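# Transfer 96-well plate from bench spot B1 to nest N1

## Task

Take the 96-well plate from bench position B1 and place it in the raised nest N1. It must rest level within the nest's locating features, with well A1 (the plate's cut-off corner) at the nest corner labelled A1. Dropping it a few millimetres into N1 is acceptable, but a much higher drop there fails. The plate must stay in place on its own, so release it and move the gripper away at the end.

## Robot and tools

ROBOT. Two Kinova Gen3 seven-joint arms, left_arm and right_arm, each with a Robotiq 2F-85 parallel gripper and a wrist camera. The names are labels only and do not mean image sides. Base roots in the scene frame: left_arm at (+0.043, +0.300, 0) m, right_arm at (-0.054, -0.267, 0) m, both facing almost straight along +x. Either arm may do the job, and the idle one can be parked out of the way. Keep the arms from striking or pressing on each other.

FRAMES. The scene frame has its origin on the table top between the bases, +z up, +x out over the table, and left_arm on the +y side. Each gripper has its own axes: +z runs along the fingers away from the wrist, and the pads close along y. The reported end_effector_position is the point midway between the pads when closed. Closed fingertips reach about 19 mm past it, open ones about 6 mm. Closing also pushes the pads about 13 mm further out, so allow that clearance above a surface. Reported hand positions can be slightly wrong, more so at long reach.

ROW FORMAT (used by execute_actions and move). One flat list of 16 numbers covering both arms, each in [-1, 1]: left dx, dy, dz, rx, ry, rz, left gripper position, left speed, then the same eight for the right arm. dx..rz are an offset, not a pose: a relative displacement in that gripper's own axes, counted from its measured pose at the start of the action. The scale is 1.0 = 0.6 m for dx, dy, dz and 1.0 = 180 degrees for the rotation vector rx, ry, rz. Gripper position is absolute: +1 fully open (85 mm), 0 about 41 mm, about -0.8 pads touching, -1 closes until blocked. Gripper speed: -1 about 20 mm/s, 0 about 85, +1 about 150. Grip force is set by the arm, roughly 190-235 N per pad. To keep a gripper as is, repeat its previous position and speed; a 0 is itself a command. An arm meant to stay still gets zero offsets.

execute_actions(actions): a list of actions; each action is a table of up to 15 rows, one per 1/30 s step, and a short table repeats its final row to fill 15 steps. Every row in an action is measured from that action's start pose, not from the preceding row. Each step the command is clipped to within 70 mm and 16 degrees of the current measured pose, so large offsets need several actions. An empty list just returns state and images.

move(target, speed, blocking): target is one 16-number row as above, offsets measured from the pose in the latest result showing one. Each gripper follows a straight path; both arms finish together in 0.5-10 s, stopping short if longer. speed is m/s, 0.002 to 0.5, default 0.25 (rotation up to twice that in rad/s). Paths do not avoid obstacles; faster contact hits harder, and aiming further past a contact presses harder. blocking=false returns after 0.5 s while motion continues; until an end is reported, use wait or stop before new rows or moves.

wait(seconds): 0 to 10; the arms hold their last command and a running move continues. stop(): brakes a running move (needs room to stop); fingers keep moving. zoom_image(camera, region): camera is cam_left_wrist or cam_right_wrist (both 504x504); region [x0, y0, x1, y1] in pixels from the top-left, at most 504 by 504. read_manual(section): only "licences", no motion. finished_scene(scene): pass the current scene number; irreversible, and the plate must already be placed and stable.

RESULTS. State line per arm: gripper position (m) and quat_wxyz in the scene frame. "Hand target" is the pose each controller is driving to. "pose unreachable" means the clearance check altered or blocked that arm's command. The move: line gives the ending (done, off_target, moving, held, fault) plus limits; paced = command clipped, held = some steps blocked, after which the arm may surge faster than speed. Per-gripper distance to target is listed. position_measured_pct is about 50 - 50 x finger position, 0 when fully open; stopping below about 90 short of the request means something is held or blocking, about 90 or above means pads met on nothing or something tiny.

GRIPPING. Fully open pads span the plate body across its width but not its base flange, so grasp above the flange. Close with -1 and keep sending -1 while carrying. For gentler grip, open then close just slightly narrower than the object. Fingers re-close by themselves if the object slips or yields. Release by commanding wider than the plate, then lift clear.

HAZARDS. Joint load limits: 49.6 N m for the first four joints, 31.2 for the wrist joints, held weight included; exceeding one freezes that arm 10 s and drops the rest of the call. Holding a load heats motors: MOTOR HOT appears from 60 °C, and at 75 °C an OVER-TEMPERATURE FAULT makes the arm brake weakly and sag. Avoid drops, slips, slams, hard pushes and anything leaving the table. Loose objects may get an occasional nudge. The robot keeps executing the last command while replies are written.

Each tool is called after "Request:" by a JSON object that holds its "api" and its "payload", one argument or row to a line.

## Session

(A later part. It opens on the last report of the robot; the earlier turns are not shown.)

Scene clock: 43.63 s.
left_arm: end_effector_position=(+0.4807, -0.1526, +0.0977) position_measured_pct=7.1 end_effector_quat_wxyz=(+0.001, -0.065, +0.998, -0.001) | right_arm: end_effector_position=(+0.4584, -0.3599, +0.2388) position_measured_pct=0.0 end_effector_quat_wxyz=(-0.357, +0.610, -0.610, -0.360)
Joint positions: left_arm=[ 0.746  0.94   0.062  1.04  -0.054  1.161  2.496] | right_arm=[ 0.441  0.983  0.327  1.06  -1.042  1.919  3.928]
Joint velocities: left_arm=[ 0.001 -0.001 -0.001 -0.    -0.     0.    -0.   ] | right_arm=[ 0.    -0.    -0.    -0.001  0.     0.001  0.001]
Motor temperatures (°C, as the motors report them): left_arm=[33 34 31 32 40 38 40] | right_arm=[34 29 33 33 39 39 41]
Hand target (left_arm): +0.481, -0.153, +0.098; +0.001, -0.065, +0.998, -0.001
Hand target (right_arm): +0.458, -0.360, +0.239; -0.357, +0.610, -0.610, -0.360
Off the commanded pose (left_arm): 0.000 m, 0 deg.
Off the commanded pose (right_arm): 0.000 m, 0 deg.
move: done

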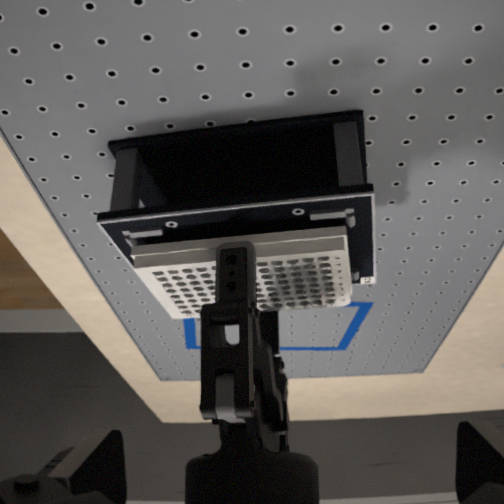

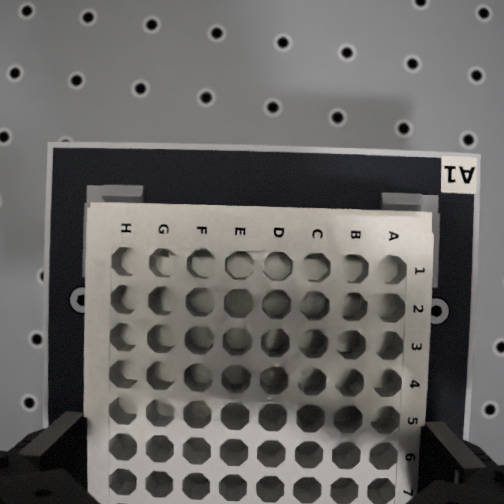

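Request:
{"api": "move", "payload": {
  "target": [0.0007,0.0003,0.0133,0,0,0,0.8,-0.8, 0,0,0,0,0,0,1,0],
  "speed": 0.015
}}

Request:
{"api": "zoom_image", "payload": {
  "camera": "cam_left_wrist",
  "region": [110, 190, 380, 300]
}}

Request:
{"api": "zoom_image", "payload": {
  "camera": "cam_right_wrist",
  "region": [40, 140, 180, 280]
}}

Request:
{"api": "zoom_image", "payload": {
  "camera": "cam_right_wrist",
  "region": [350, 150, 490, 290]
}}

Scene clock: 47.50 s.
left_arm: end_effector_position=(+0.4803, -0.1524, +0.0897) position_measured_pct=7.1 end_effector_quat_wxyz=(+0.001, -0.065, +0.998, -0.001) | right_arm: end_effector_position=(+0.4584, -0.3599, +0.2388) position_measured_pct=0.0 end_effector_quat_wxyz=(-0.357, +0.610, -0.610, -0.360)
Joint positions: left_arm=[ 0.746  0.948  0.061  1.05  -0.054  1.143  2.496] | right_arm=[ 0.441  0.983  0.327  1.06  -1.042  1.919  3.928]
Joint velocities: left_arm=[-0.    -0.    -0.     0.     0.    -0.001  0.   ] | right_arm=[-0.    -0.     0.001  0.001  0.     0.001 -0.   ]
Motor temperatures (°C, as the motors report them): left_arm=[33 34 31 32 40 38 40] | right_arm=[34 29 33 33 39 39 41]
Hand target (left_arm): +0.480, -0.152, +0.090; +0.001, -0.065, +0.998, -0.001
Hand target (right_arm): +0.458, -0.360, +0.239; -0.357, +0.610, -0.610, -0.360
Off the commanded pose (left_arm): 0.000 m, 0 deg.
Off the commanded pose (right_arm): 0.000 m, 0 deg.
move: done

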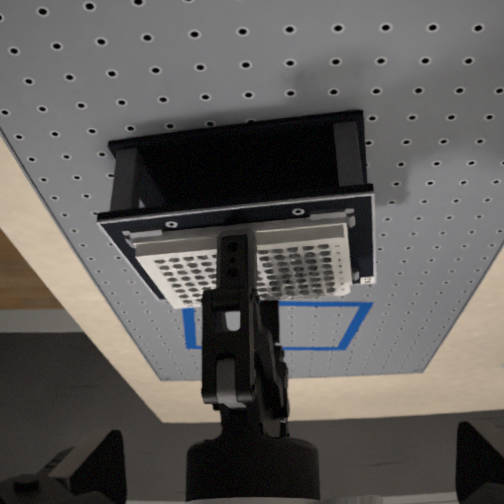

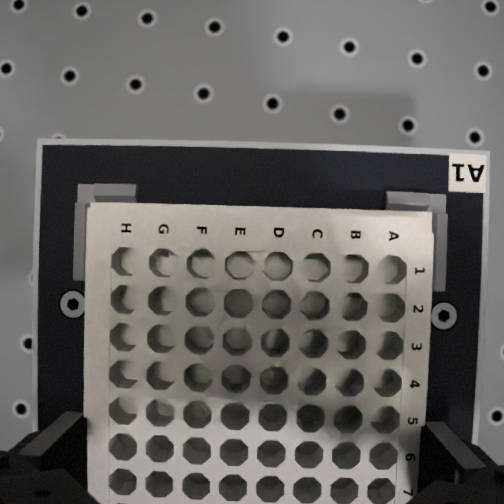

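Region (110, 190, 380, 300) of cam_left_wrist's 504x504 image, scaled by 1.867; it fills the top 205 rows of this view, and the rest is white.

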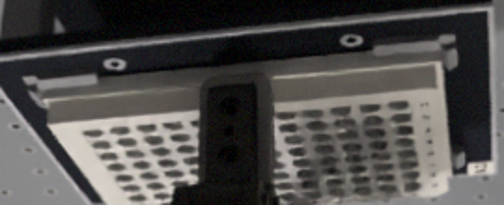

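Region (40, 140, 180, 280) of cam_right_wrist's 504x504 image, scaled by 3.600.

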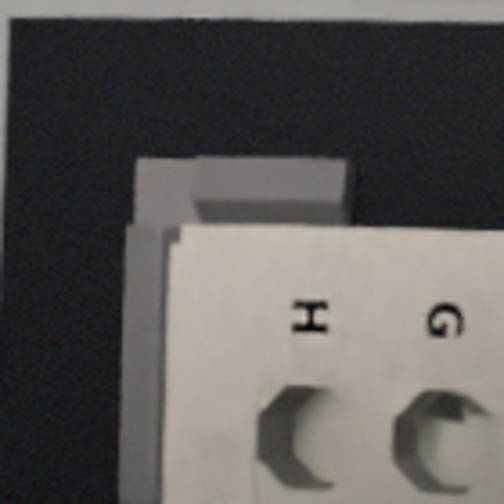

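Region (350, 150, 490, 290) of cam_right_wrist's 504x504 image, scaled by 3.600.

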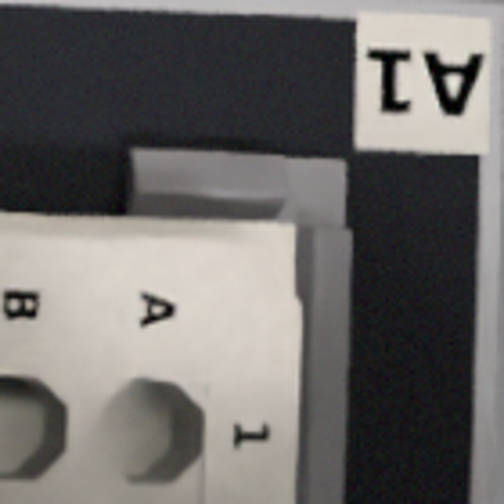

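Request:
{"api": "execute_actions", "payload": {
  "actions": [
    [[0,0,0.0005,0,0,0,0.8,-0.8, 0,0,0,0,0,0,1,0],[0,0,0.001,0,0,0,0.8,-0.8, 0,0,0,0,0,0,1,0],[0,0,0.0015,0,0,0,0.8,-0.8, 0,0,0,0,0,0,1,0],[0,0,0.002,0,0,0,0.8,-0.8, 0,0,0,0,0,0,1,0],[0,0,0.0025,0,0,0,0.8,-0.8, 0,0,0,0,0,0,1,0]]
  ]
}}

Scene clock: 48.57 s.
left_arm: end_effector_position=(+0.4803, -0.1525, +0.0887) position_measured_pct=7.1 end_effector_quat_wxyz=(+0.001, -0.065, +0.998, -0.001) | right_arm: end_effector_position=(+0.4584, -0.3599, +0.2388) position_measured_pct=0.0 end_effector_quat_wxyz=(-0.357, +0.610, -0.610, -0.360)
Joint positions: left_arm=[ 0.746  0.949  0.061  1.051 -0.054  1.14   2.496] | right_arm=[ 0.441  0.983  0.327  1.06  -1.042  1.919  3.928]
Joint velocities: left_arm=[-0.001  0.     0.     0.001 -0.    -0.001 -0.   ] | right_arm=[ 0.    -0.001 -0.     0.    -0.    -0.     0.   ]
Motor temperatures (°C, as the motors report them): left_arm=[33 34 31 32 40 38 40] | right_arm=[34 29 33 33 39 39 41]
Hand target (left_arm): +0.480, -0.152, +0.088; +0.001, -0.065, +0.998, -0.001
Hand target (right_arm): +0.458, -0.360, +0.239; -0.357, +0.610, -0.610, -0.360
Off the commanded pose (left_arm): 0.000 m, 0 deg.
Off the commanded pose (right_arm): 0.000 m, 0 deg.

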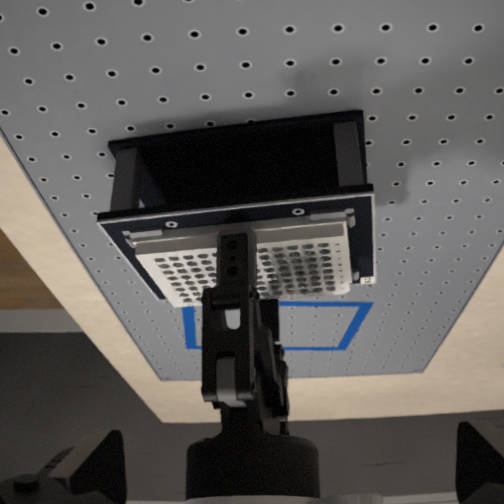

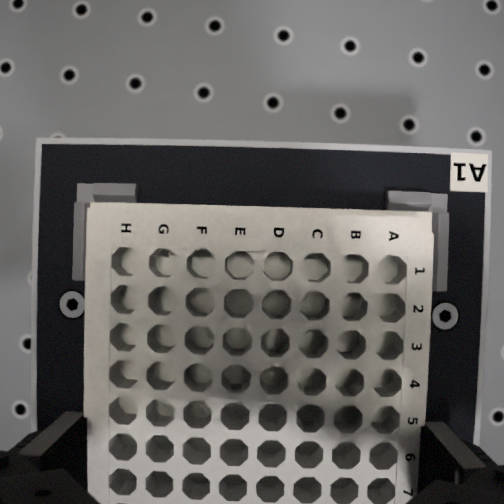

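Contact made. Release and lift.

Request:
{"api": "execute_actions", "payload": {
  "actions": [
    [[0,0,0,0,0,0,1,-0.8, 0,0,0,0,0,0,1,0]]
  ]
}}

Request:
{"api": "move", "payload": {
  "target": [0,0,-0.15,0,0,0,1,-0.8, 0,0,0,0,0,0,1,0],
  "speed": 0.12
}}

Request:
{"api": "zoom_image", "payload": {
  "camera": "cam_left_wrist",
  "region": [100, 180, 390, 320]
}}

Scene clock: 49.73 s.
left_arm: end_effector_position=(+0.4803, -0.1525, +0.0887) position_measured_pct=0.0 end_effector_quat_wxyz=(+0.001, -0.065, +0.998, -0.001) | right_arm: end_effector_position=(+0.4584, -0.3599, +0.2388) position_measured_pct=0.0 end_effector_quat_wxyz=(-0.357, +0.610, -0.610, -0.360)
Joint positions: left_arm=[ 0.746  0.949  0.061  1.051 -0.054  1.14   2.496] | right_arm=[ 0.441  0.983  0.327  1.06  -1.042  1.919  3.928]
Joint velocities: left_arm=[ 0.001  0.001 -0.    -0.001  0.    -0.    -0.   ] | right_arm=[ 0.    -0.001  0.001  0.     0.     0.     0.001]
Motor temperatures (°C, as the motors report them): left_arm=[33 34 31 32 40 38 40] | right_arm=[34 29 33 33 39 39 41]
Hand target (left_arm): +0.480, -0.153, +0.089; +0.001, -0.065, +0.998, -0.001
Hand target (right_arm): +0.458, -0.360, +0.239; -0.357, +0.610, -0.610, -0.360
Off the commanded pose (left_arm): 0.000 m, 0 deg.
Off the commanded pose (right_arm): 0.000 m, 0 deg.

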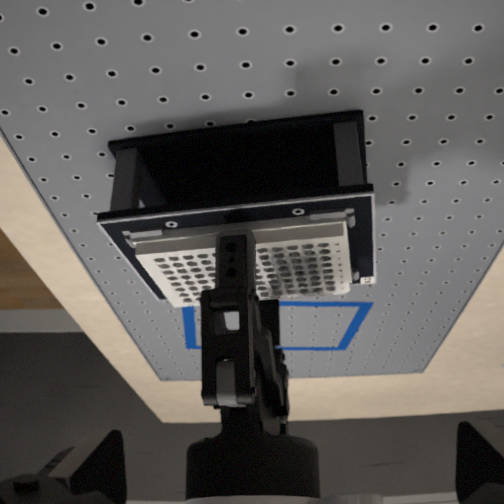

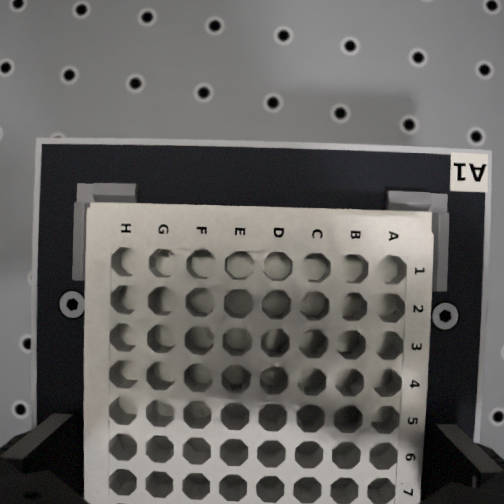

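Scene clock: 50.77 s.
left_arm: end_effector_position=(+0.4802, -0.1524, +0.1788) position_measured_pct=0.0 end_effector_quat_wxyz=(+0.001, -0.065, +0.998, -0.001) | right_arm: end_effector_position=(+0.4584, -0.3599, +0.2388) position_measured_pct=0.0 end_effector_quat_wxyz=(-0.357, +0.610, -0.610, -0.360)
Joint positions: left_arm=[ 0.745  0.867  0.069  0.922 -0.054  1.351  2.493] | right_arm=[ 0.441  0.983  0.327  1.06  -1.042  1.919  3.928]
Joint velocities: left_arm=[ 0.     0.001 -0.     0.001  0.    -0.    -0.   ] | right_arm=[-0.001  0.001 -0.001  0.001 -0.    -0.     0.001]
Motor temperatures (°C, as the motors report them): left_arm=[33 34 31 32 40 38 40] | right_arm=[34 29 33 33 39 39 41]
Hand target (left_arm): +0.480, -0.152, +0.179; +0.001, -0.065, +0.998, -0.001
Hand target (right_arm): +0.458, -0.360, +0.239; -0.357, +0.610, -0.610, -0.360
Off the commanded pose (left_arm): 0.000 m, 0 deg.
Off the commanded pose (right_arm): 0.000 m, 0 deg.
move: done

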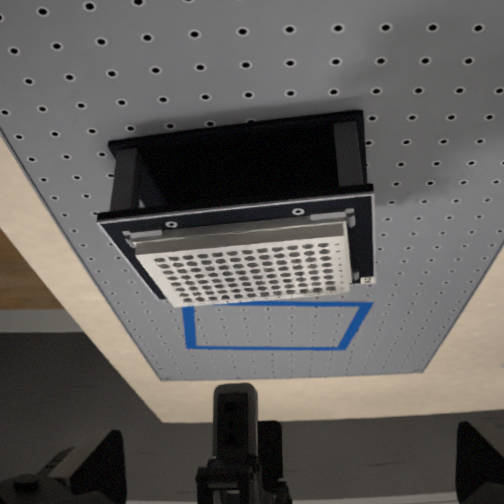

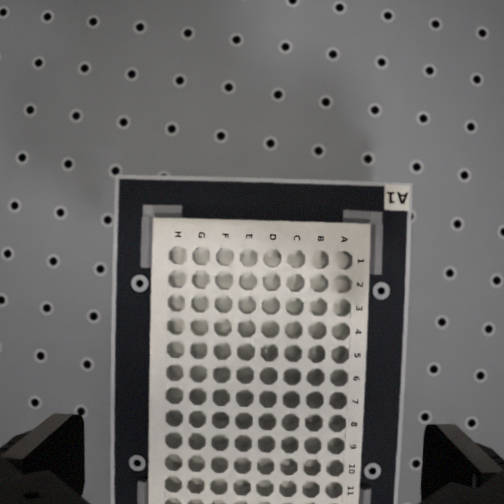

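Region (100, 180, 390, 320) of cam_left_wrist's 504x504 image, scaled by 1.738; it fills the top 243 rows of this view, and the rest is white.

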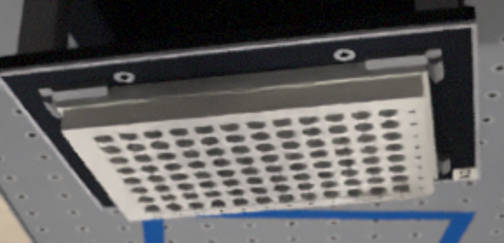

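Request:
{"api": "zoom_image", "payload": {
  "camera": "cam_left_wrist",
  "region": [110, 210, 190, 290]
}}

Request:
{"api": "zoom_image", "payload": {
  "camera": "cam_left_wrist",
  "region": [290, 195, 370, 275]
}}

Region (110, 210, 190, 290) of cam_left_wrist's 504x504 image, scaled by 6.300.

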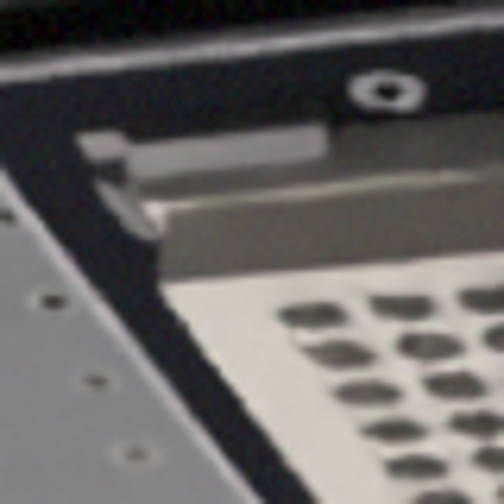

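Region (290, 195, 370, 275) of cam_left_wrist's 504x504 image, scaled by 6.300.

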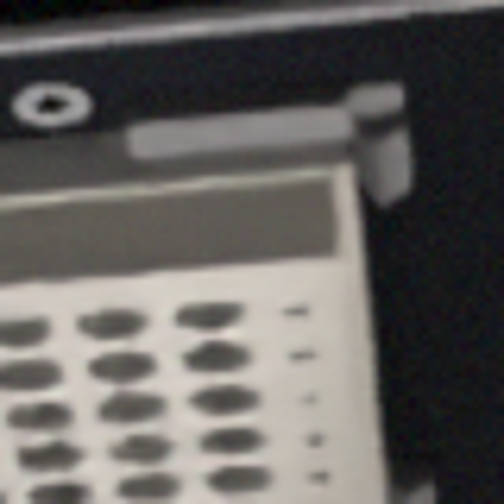

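Request:
{"api": "move", "payload": {
  "target": [0.05,0.35,-0.05,0,0,0,1,-0.8, 0,0,-0.08,0,0,0,1,0],
  "speed": 0.3
}}

Scene clock: 52.83 s.
left_arm: end_effector_position=(+0.4229, +0.0517, +0.2084) position_measured_pct=0.0 end_effector_quat_wxyz=(+0.001, -0.065, +0.998, -0.001) | right_arm: end_effector_position=(+0.4585, -0.4019, +0.2620) position_measured_pct=0.0 end_effector_quat_wxyz=(-0.357, +0.609, -0.610, -0.360)
Joint positions: left_arm=[ 0.511  0.429  0.032  1.633 -0.015  1.078  2.239] | right_arm=[ 0.515  1.024  0.326  0.886 -1.056  2.028  3.85 ]
Joint velocities: left_arm=[-0.    -0.006 -0.002  0.002  0.001  0.001 -0.001] | right_arm=[0.    0.001 0.001 0.001 0.002 0.001 0.001]
Motor temperatures (°C, as the motors report them): left_arm=[33 34 31 32 40 38 40] | right_arm=[34 29 33 33 39 39 41]
Hand target (left_arm): +0.423, +0.052, +0.209; +0.001, -0.065, +0.998, -0.001
Hand target (right_arm): +0.458, -0.402, +0.262; -0.357, +0.609, -0.610, -0.360
Off the commanded pose (left_arm): 0.000 m, 0 deg.
Off the commanded pose (right_arm): 0.000 m, 0 deg.
move: done

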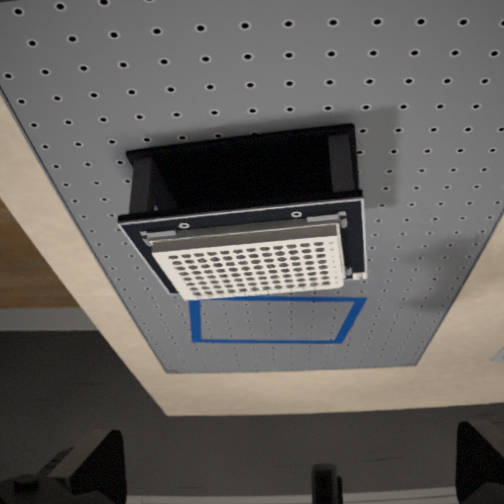

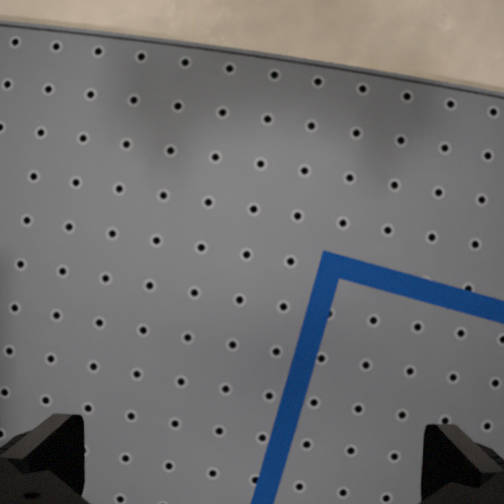

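Request:
{"api": "finished_scene", "payload": {
  "scene": 1
}}

The scene is finished: the task was done.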